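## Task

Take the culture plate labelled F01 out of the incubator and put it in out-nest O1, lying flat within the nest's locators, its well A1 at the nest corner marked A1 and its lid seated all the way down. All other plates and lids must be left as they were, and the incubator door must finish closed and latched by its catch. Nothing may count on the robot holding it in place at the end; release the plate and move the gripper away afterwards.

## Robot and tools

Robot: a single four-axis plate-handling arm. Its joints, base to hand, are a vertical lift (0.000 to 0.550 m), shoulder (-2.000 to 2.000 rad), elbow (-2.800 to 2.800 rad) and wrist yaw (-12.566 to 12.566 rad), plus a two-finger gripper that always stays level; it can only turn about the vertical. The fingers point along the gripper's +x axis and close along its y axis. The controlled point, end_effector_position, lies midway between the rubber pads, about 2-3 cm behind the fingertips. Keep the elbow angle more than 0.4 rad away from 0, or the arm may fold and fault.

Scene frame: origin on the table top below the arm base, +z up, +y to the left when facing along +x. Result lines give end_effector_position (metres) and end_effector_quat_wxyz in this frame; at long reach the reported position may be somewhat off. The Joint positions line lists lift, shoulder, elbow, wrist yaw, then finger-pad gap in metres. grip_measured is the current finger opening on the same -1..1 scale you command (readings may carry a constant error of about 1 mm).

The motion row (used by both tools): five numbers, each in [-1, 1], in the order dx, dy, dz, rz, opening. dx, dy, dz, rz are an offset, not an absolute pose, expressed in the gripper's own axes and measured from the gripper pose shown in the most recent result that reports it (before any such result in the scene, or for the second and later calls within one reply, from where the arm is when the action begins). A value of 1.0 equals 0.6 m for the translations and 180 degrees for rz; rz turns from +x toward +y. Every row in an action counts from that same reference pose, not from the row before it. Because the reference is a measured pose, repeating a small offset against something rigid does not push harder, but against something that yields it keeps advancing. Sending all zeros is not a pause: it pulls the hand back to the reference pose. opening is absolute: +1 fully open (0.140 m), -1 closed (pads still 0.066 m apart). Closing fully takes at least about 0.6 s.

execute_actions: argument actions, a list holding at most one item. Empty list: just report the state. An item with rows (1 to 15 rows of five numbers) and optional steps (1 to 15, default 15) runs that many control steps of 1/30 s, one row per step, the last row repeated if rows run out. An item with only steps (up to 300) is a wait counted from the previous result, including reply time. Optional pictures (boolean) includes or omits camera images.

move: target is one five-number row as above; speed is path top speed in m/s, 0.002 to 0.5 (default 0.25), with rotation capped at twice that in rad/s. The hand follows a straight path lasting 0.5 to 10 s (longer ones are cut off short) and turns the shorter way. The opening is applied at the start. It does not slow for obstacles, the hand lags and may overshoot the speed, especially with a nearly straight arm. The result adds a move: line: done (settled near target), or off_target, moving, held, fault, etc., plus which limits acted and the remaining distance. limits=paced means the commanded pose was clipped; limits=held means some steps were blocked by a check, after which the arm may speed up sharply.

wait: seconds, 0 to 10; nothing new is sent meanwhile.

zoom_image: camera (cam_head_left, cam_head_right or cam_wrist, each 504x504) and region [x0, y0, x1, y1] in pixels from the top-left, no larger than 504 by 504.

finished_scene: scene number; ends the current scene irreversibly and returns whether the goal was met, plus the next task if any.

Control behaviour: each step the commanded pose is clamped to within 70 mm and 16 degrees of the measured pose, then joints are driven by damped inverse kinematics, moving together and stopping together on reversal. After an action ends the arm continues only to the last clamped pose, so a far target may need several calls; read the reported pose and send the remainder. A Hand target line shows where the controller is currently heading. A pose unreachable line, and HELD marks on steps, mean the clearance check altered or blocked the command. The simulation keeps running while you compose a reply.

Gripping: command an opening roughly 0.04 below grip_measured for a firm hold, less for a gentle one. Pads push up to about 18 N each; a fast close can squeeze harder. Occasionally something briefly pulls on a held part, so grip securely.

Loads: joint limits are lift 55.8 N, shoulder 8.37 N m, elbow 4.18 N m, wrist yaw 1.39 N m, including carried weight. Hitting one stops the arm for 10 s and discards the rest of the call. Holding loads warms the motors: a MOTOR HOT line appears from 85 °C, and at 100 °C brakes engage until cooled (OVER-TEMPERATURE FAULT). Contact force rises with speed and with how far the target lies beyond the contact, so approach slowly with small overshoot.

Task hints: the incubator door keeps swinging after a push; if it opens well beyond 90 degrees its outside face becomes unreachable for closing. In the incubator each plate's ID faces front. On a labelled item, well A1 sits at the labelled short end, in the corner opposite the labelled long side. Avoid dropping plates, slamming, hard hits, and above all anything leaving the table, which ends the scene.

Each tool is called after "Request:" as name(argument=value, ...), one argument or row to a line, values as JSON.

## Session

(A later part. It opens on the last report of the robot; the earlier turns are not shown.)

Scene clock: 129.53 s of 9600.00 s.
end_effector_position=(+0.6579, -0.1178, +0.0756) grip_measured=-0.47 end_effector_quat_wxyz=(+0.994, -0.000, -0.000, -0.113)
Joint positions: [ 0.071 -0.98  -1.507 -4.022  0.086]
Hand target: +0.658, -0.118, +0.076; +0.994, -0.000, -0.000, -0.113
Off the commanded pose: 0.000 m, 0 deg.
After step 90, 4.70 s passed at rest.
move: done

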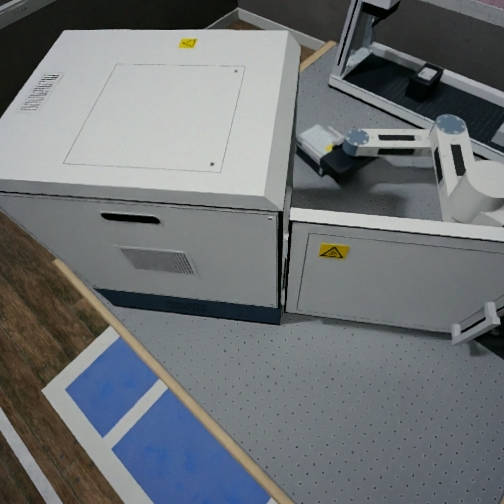

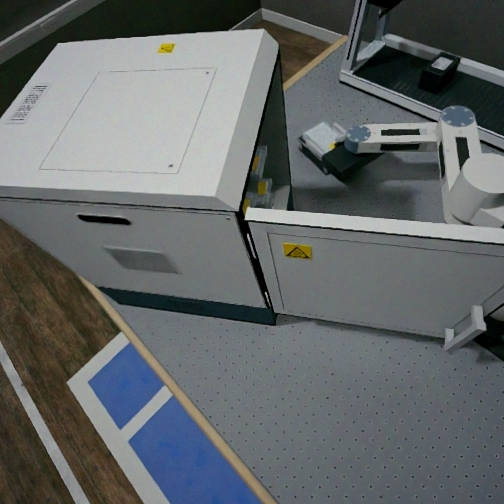

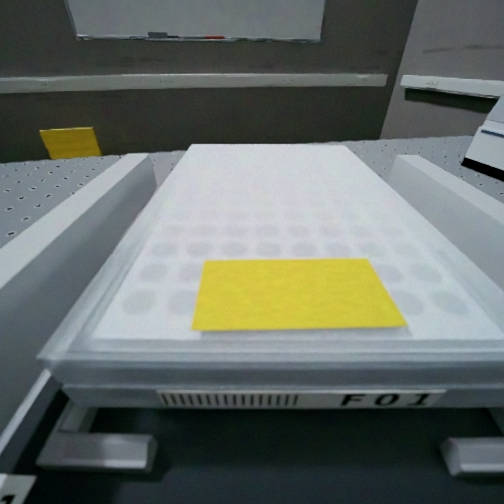

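Far end is on the locator; gap about 3 mm at the near end.

Request:
move(
  target=[-0.0045,0,0.003,0,-0.53],
  speed=0.01,
)

Request:
move(
  target=[0,0,-0.006,0,-0.53],
  speed=0.005,
)

Scene clock: 138.50 s of 9600.00 s.
end_effector_position=(+0.6554, -0.1179, +0.0713) grip_measured=-0.47 end_effector_quat_wxyz=(+0.993, -0.000, -0.000, -0.117)
Joint positions: [ 0.066 -0.984 -1.495 -4.039  0.086]
Hand target: +0.655, -0.118, +0.071; +0.993, -0.000, -0.000, -0.117
Off the commanded pose: 0.000 m, 0 deg.
After step 90, 1.63 s passed at rest.
move: done

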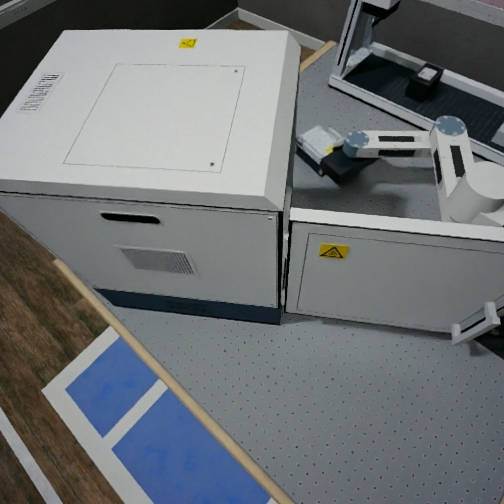

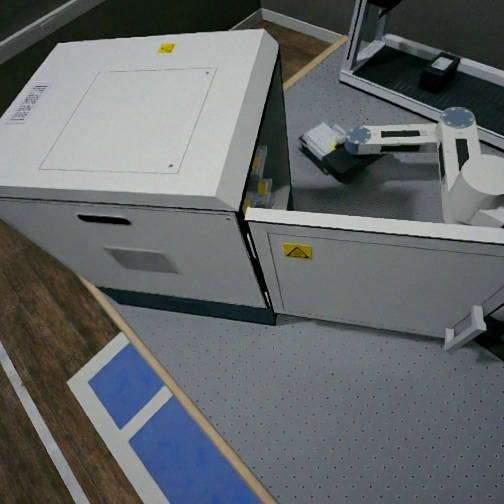

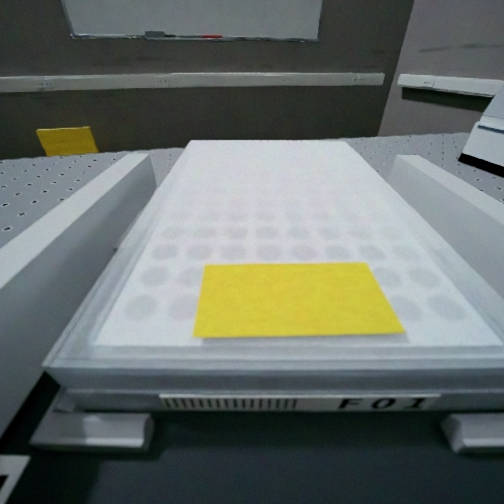

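Scene clock: 139.43 s of 9600.00 s.
end_effector_position=(+0.6549, -0.1180, +0.0682) grip_measured=-0.47 end_effector_quat_wxyz=(+0.993, -0.000, -0.000, -0.118)
Joint positions: [ 0.063 -0.985 -1.492 -4.043  0.086]
Hand target: +0.655, -0.118, +0.068; +0.993, -0.000, -0.000, -0.117
Off the commanded pose: 0.001 m, 0 deg.
move: done

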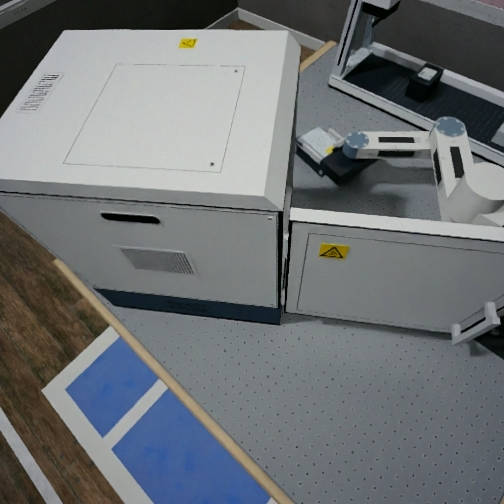

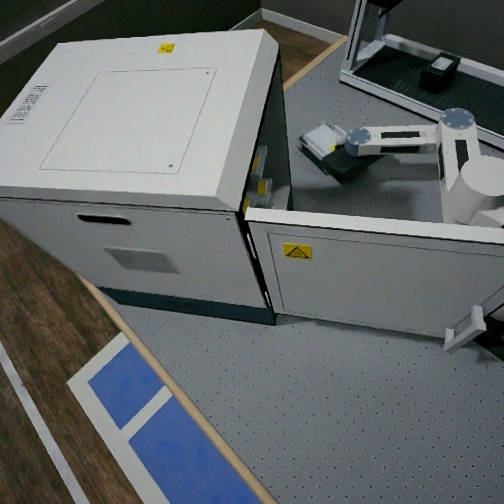

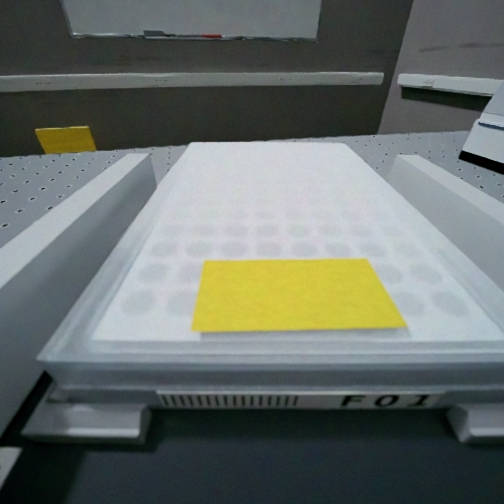

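Request:
move(
  target=[0,0,0,0,0.2],
)

Request:
move(
  target=[-0.15,0,0.1,0,0.2],
  speed=0.08,
)

Scene clock: 143.20 s of 9600.00 s.
end_effector_position=(+0.6548, -0.1181, +0.0682) grip_measured=+0.20 end_effector_quat_wxyz=(+0.993, -0.000, -0.000, -0.118)
Joint positions: [ 0.063 -0.985 -1.492 -4.043  0.11 ]
Hand target: +0.655, -0.118, +0.068; +0.993, -0.000, -0.000, -0.118
Off the commanded pose: 0.000 m, 0 deg.
After step 90, 0.07 s passed at rest.
move: done

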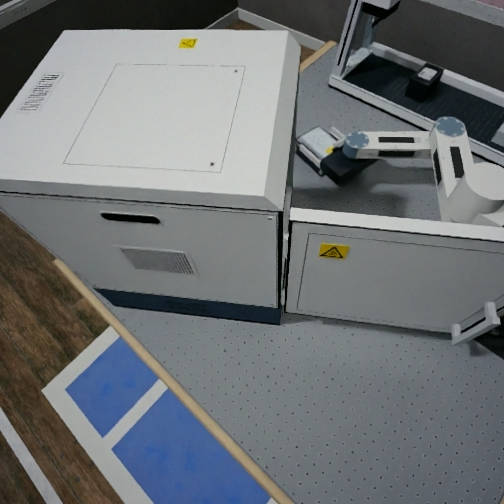

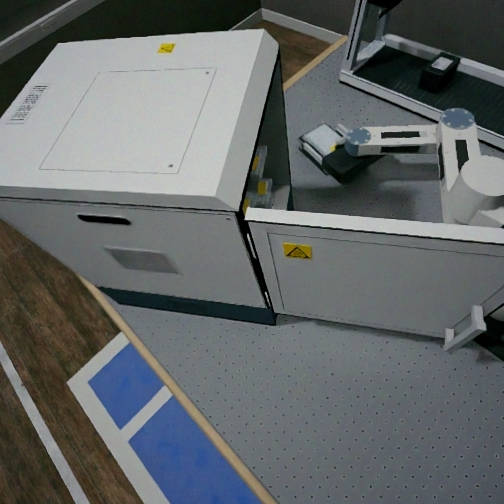

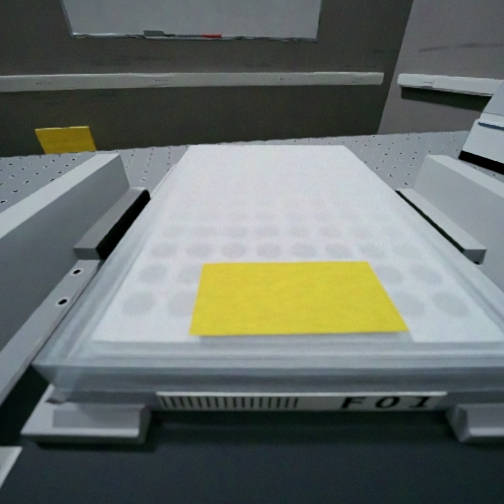

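Scene clock: 144.83 s of 9600.00 s.
end_effector_position=(+0.5673, -0.0968, +0.1283) grip_measured=+0.20 end_effector_quat_wxyz=(+0.993, -0.000, -0.000, -0.118)
Joint positions: [ 0.123 -1.157 -1.055 -4.307  0.11 ]
Hand target: +0.567, -0.097, +0.128; +0.993, -0.000, -0.000, -0.118
Off the commanded pose: 0.000 m, 0 deg.
move: done

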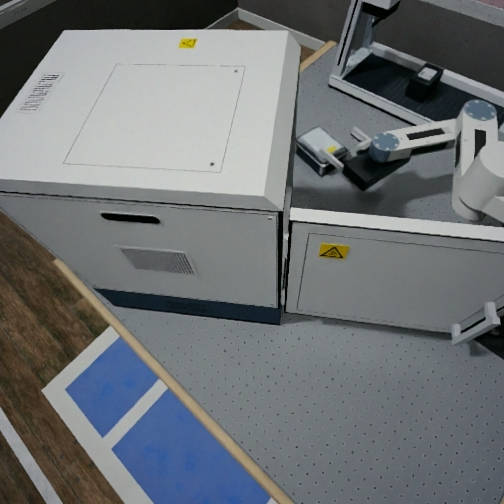

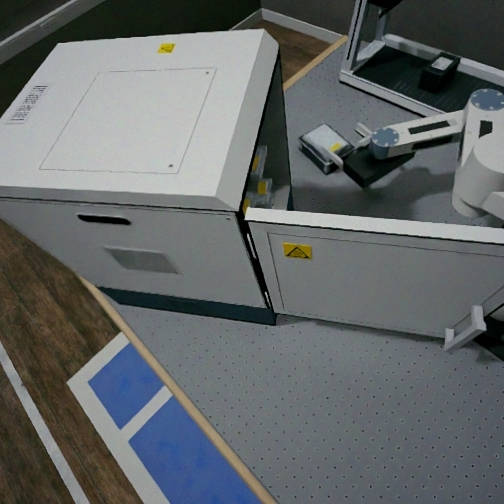

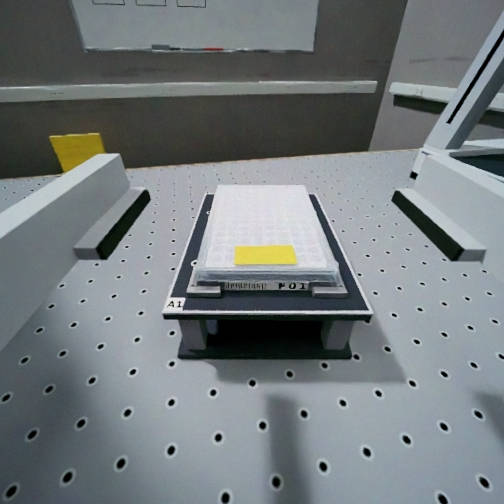

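Request:
move(
  target=[-0.432,0.32,0.69,0.764,-1],
)

Request:
zoom_image(
  camera="cam_head_right",
  region=[280,40,480,190],
)

Scene clock: 160.37 s of 9600.00 s.
end_effector_position=(+0.3601, +0.1505, +0.5423) grip_measured=-0.99 end_effector_quat_wxyz=(+0.469, -0.000, -0.000, +0.883)
Joint positions: [ 0.537 -0.779 -1.063 -2.277  0.066]
Hand target: +0.360, +0.150, +0.542; +0.469, -0.000, -0.000, +0.883
Off the commanded pose: 0.000 m, 0 deg.
After step 90, 7.37 s passed at rest.
move: done

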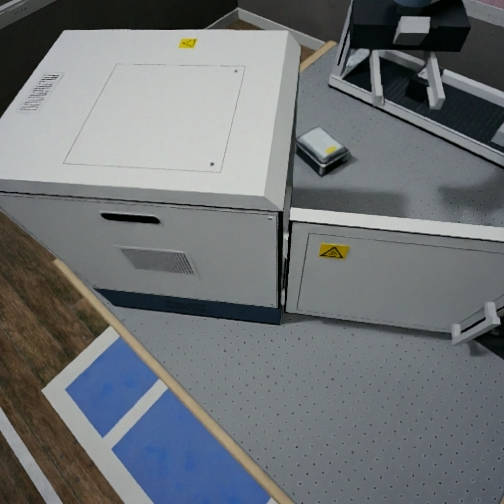

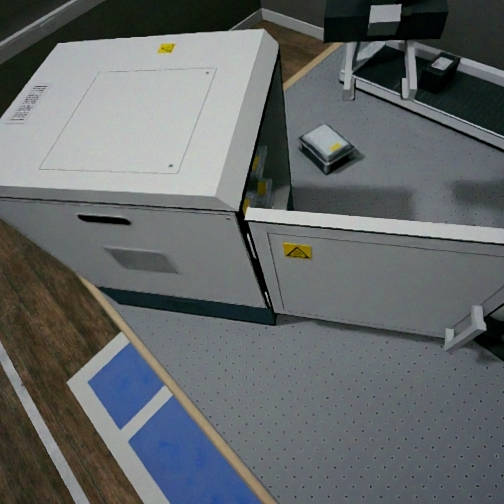

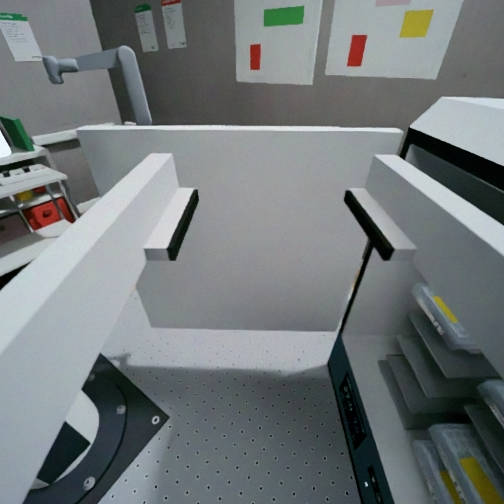

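Region (280, 40, 480, 190) of cam_head_right's 504x504 image, scaled by 2.520, with more detail than that image has; it fills the top 378 rows of this view, and the rest is white.

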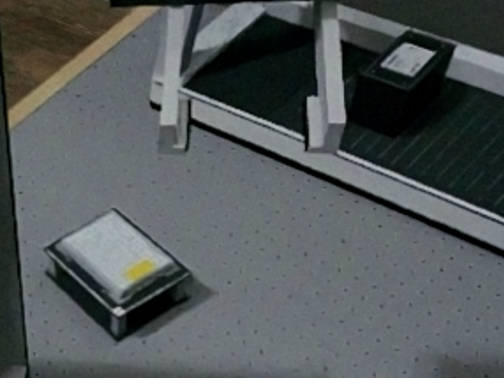

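Request:
move(
  target=[0.33,0,0.019,0,-1],
  speed=0.15,
)

Scene clock: 175.17 s of 9600.00 s.
end_effector_position=(+0.2493, +0.3146, +0.5537) grip_measured=-0.99 end_effector_quat_wxyz=(+0.469, -0.000, -0.000, +0.883)
Joint positions: [ 0.549 -0.018 -0.995 -3.106  0.066]
Hand target: +0.250, +0.315, +0.554; +0.469, -0.000, -0.000, +0.883
Off the commanded pose: 0.000 m, 0 deg.
After step 90, 10.10 s passed at rest.
move: done

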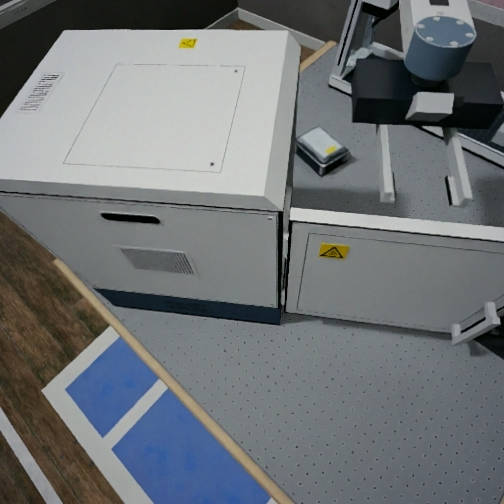

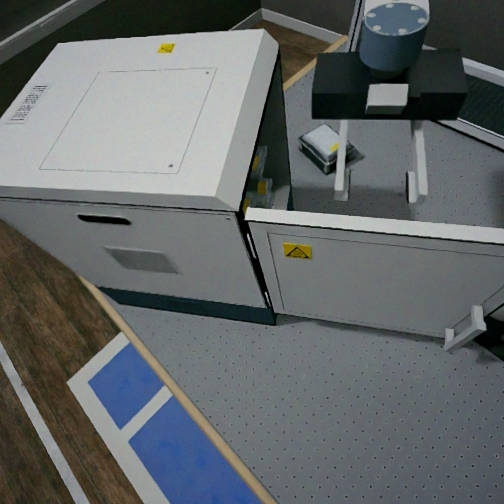

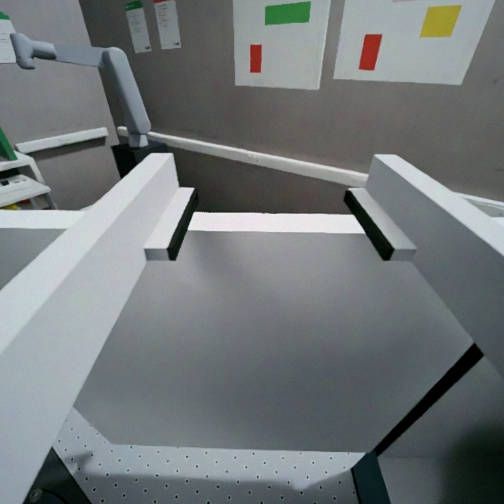

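Request:
move(
  target=[0.25,0,0,-0.5,-1],
  speed=0.15,
)

Request:
move(
  target=[0,0,-0.055,0,-1],
  speed=0.03,
)

Scene clock: 186.57 s of 9600.00 s.
end_effector_position=(+0.1654, +0.4391, +0.5537) grip_measured=-0.99 end_effector_quat_wxyz=(+0.956, -0.000, -0.000, +0.293)
Joint positions: [ 0.549  1.228 -1.644 -5.273  0.066]
Hand target: +0.166, +0.439, +0.554; +0.956, -0.000, -0.000, +0.293
Off the commanded pose: 0.000 m, 0 deg.
After step 90, 2.90 s passed at rest.
move: done

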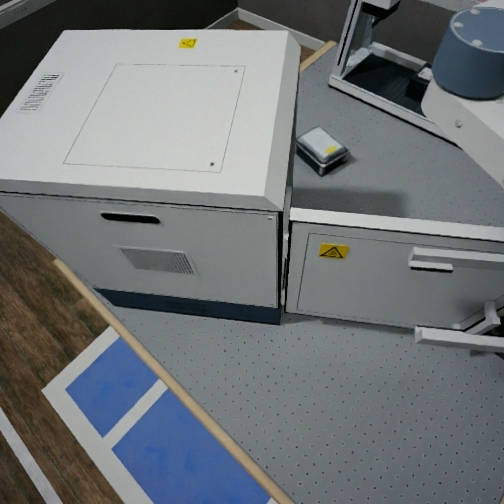

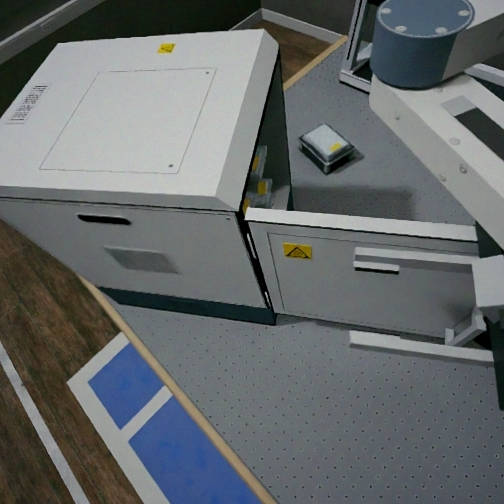

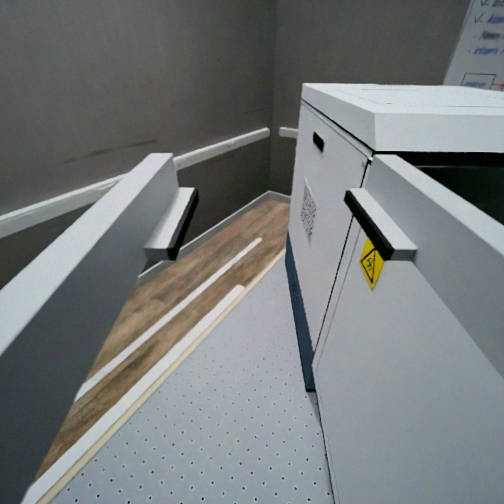

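Scene clock: 187.90 s of 9600.00 s.
end_effector_position=(+0.1654, +0.4391, +0.5207) grip_measured=-0.99 end_effector_quat_wxyz=(+0.956, -0.000, -0.000, +0.293)
Joint positions: [ 0.516  1.228 -1.644 -5.273  0.066]
Hand target: +0.165, +0.439, +0.521; +0.956, -0.000, -0.000, +0.293
Off the commanded pose: 0.000 m, 0 deg.
move: done

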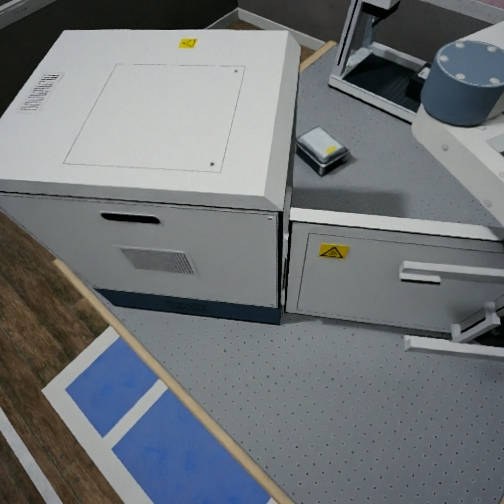

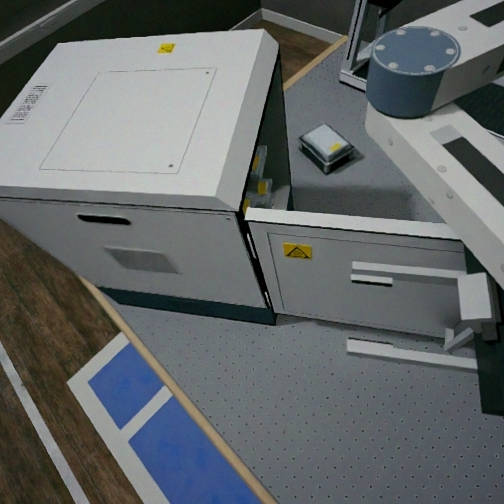

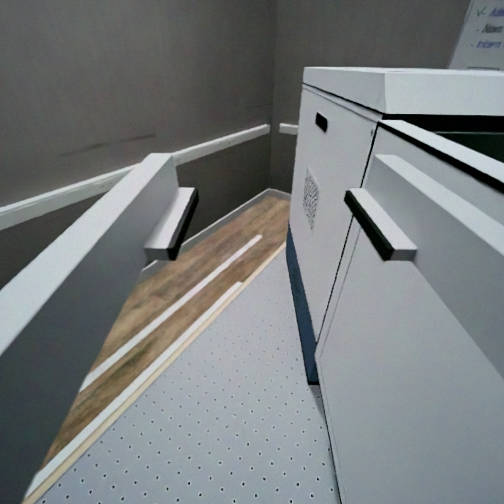

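Request:
move(
  target=[0,-0.3,0,0,-1],
  speed=0.04,
)

Request:
move(
  target=[0.13,-0.28,0,0,-1],
  speed=0.05,
)

Scene clock: 196.67 s of 9600.00 s.
end_effector_position=(+0.2662, +0.2899, +0.5207) grip_measured=-0.99 end_effector_quat_wxyz=(+0.956, -0.000, -0.000, +0.293)
Joint positions: [ 0.516  0.704 -0.83  -5.563  0.066]
Hand target: +0.266, +0.290, +0.521; +0.956, -0.000, -0.000, +0.293
Off the commanded pose: 0.000 m, 0 deg.
After step 90, 1.03 s passed at rest.
move: done

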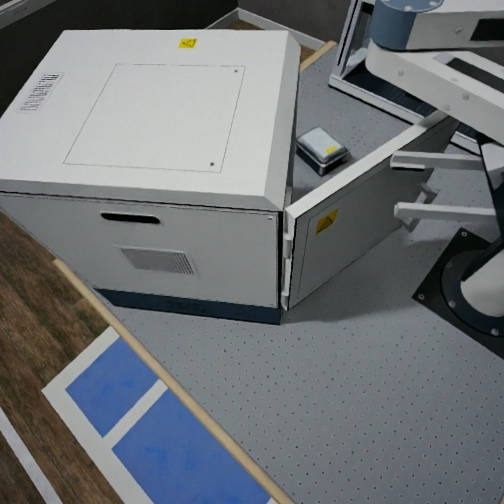

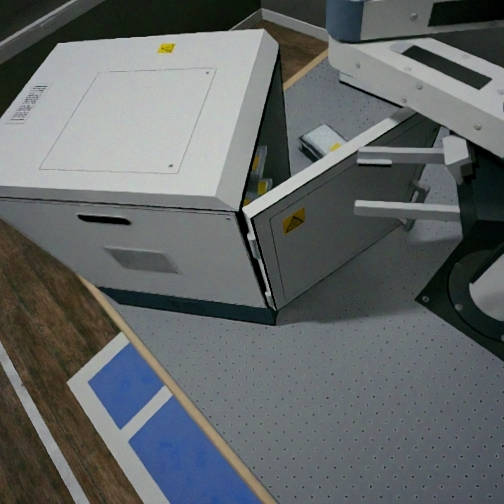

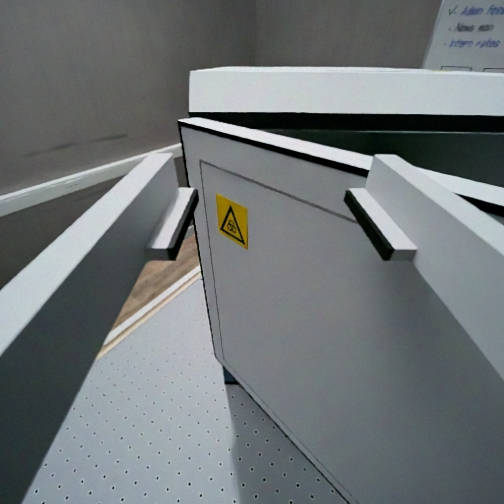

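Scene clock: 200.63 s of 9600.00 s.
end_effector_position=(+0.4248, +0.1943, +0.5207) grip_measured=-0.99 end_effector_quat_wxyz=(+0.956, -0.000, -0.000, +0.293)
Joint positions: [ 0.516 -0.303 -0.678 -4.707  0.066]
Hand target: +0.425, +0.194, +0.521; +0.956, -0.000, -0.000, +0.293
Off the commanded pose: 0.000 m, 0 deg.
move: done

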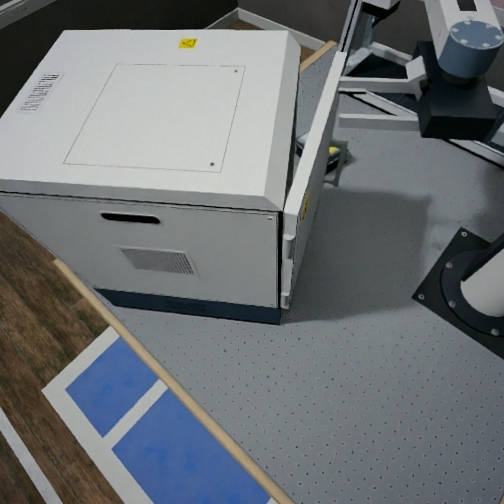

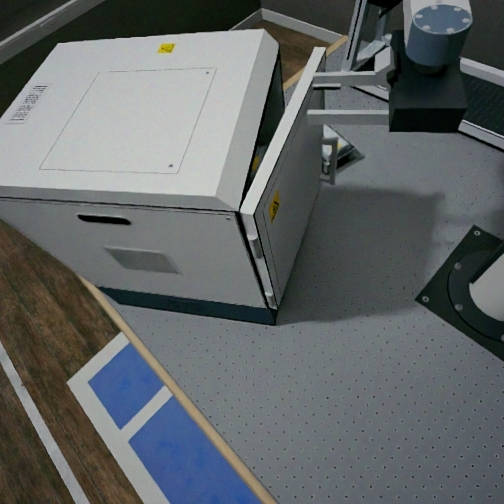

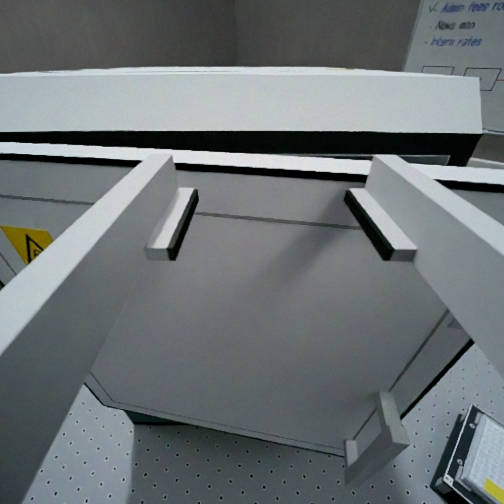

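Request:
move(
  target=[0.075,-0.1,0,0,-1],
  speed=0.03,
)

Request:
move(
  target=[0.012,0,0,0,-1],
  speed=0.01,
)

Scene clock: 208.97 s of 9600.00 s.
end_effector_position=(+0.4955, +0.1698, +0.5207) grip_measured=-0.99 end_effector_quat_wxyz=(+0.956, -0.000, -0.000, +0.293)
Joint positions: [ 0.516 -0.549 -0.878 -4.261  0.066]
Hand target: +0.496, +0.170, +0.521; +0.956, -0.000, -0.000, +0.293
Off the commanded pose: 0.000 m, 0 deg.
After step 90, 2.60 s passed at rest.
move: done

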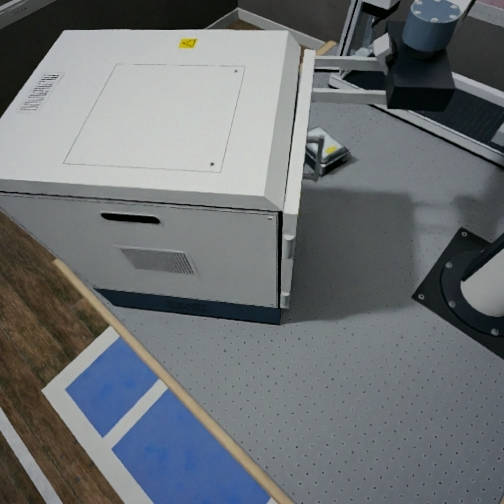

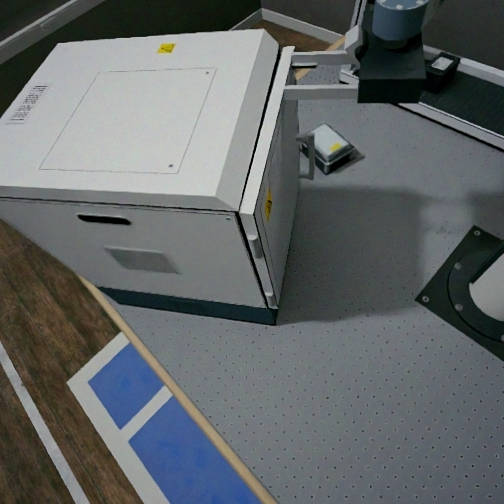

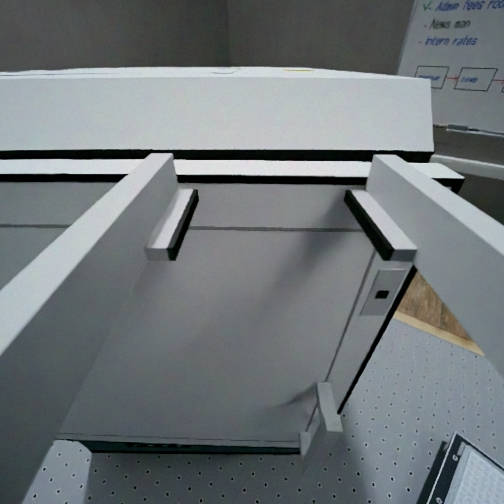

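Scene clock: 209.90 s of 9600.00 s.
end_effector_position=(+0.5014, +0.1738, +0.5207) grip_measured=-0.99 end_effector_quat_wxyz=(+0.956, -0.000, -0.000, +0.293)
Joint positions: [ 0.516 -0.535 -0.909 -4.245  0.066]
Hand target: +0.501, +0.174, +0.521; +0.956, -0.000, -0.000, +0.293
Off the commanded pose: 0.000 m, 0 deg.
move: done

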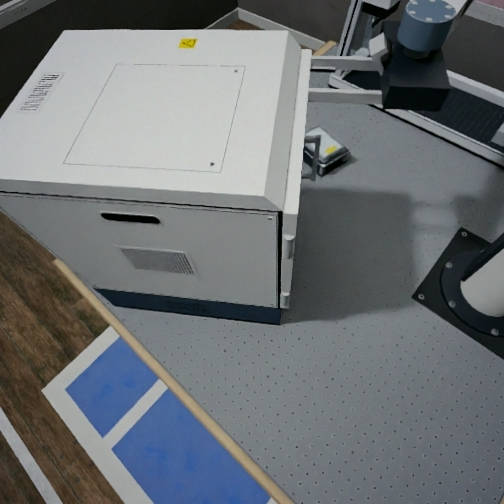

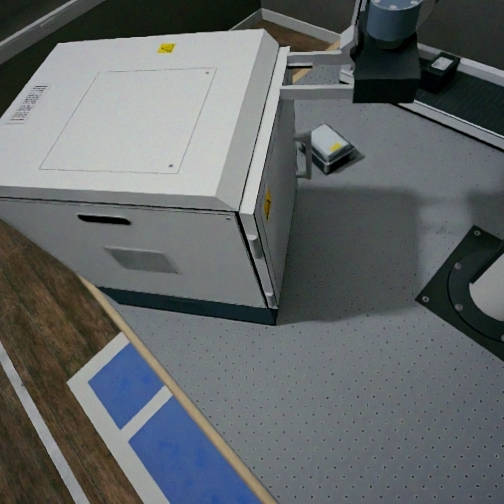

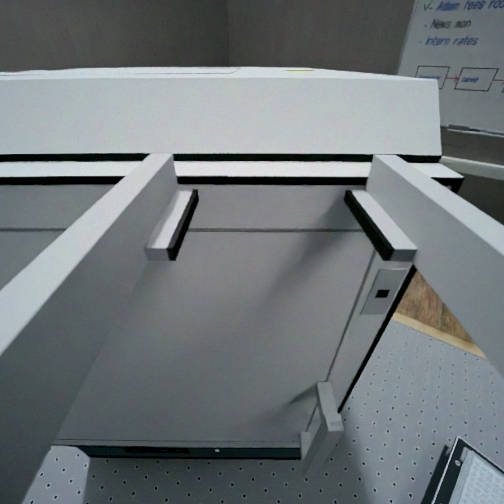

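Request:
move(
  target=[0.008,0,0,0,-1],
  speed=0.01,
)

Request:
move(
  target=[0.008,0,0,0,-1],
  speed=0.01,
)

Request:
move(
  target=[-0.1,0,0,0,-1],
  speed=0.1,
)

Scene clock: 225.33 s of 9600.00 s.
end_effector_position=(+0.5012, +0.1740, +0.5207) grip_measured=-0.99 end_effector_quat_wxyz=(+0.956, -0.000, -0.000, +0.293)
Joint positions: [ 0.516 -0.534 -0.908 -4.247  0.066]
Hand target: +0.501, +0.174, +0.521; +0.956, -0.000, -0.000, +0.293
Off the commanded pose: 0.005 m, 0 deg.
TORQUE FAULT: the external load on joint 3 (elbow) reached its load limit, and the arm stopped for 10 seconds. The arm's remaining commands of this call were not run. The arm holds where it stopped, with its grip as last carried out, and accepts commands again: back off and push less far. The arm stops again, at the same cost, whenever a joint's load reaches its limit.
After step 90, 2.17 s passed at rest.
move: fault

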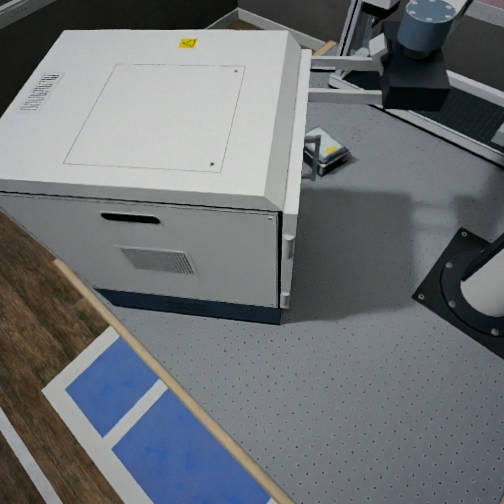

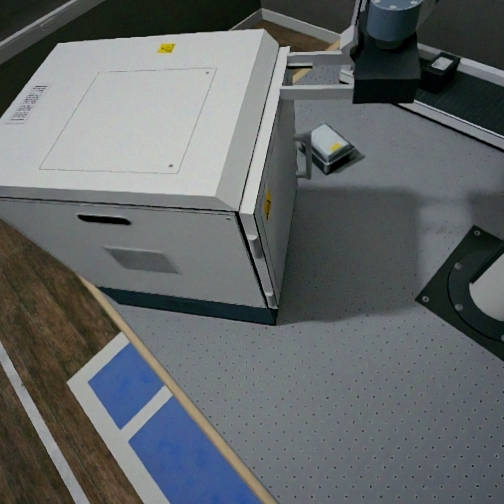

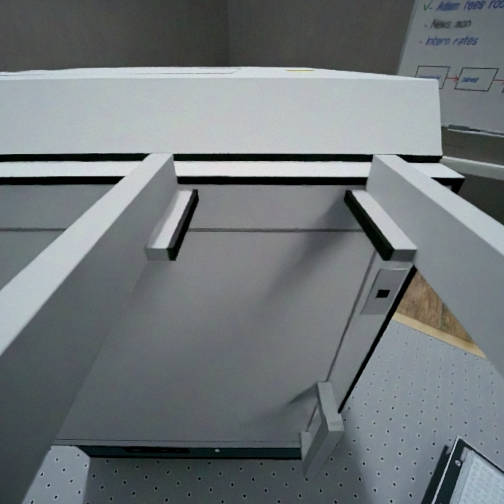

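not run: a fault stop came before this call.

not run: a fault stop came before this call.

Request:
move(
  target=[-0.1,0,0,0,-1],
  speed=0.1,
)

Scene clock: 229.07 s of 9600.00 s.
end_effector_position=(+0.4514, +0.1405, +0.5207) grip_measured=-0.99 end_effector_quat_wxyz=(+0.956, -0.000, -0.000, +0.293)
Joint positions: [ 0.516 -0.652 -0.657 -4.379  0.066]
Hand target: +0.452, +0.140, +0.521; +0.956, -0.000, -0.000, +0.293
Off the commanded pose: 0.000 m, 0 deg.
move: done

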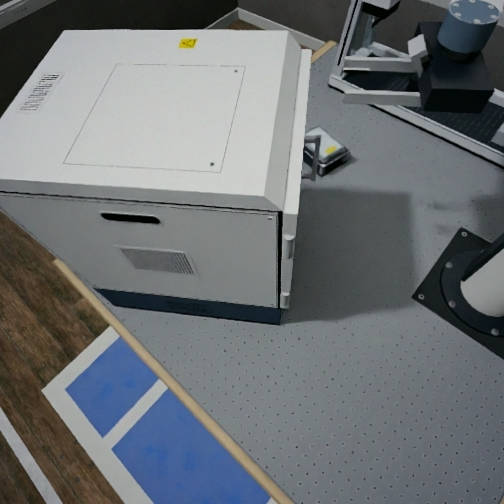

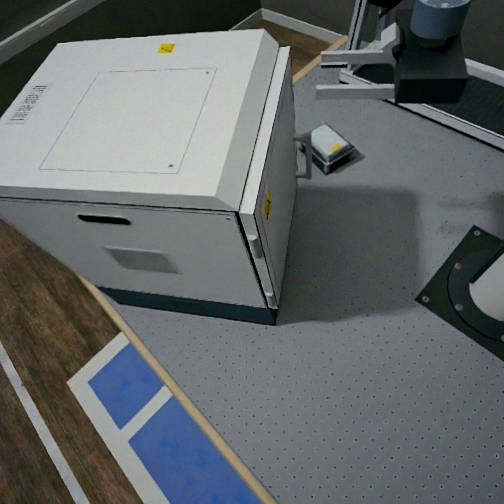

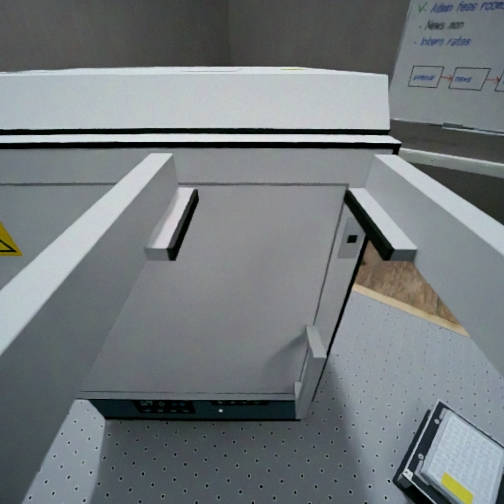

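Request:
finished_scene(
  scene=1,
)

The scene is finished: the task was done.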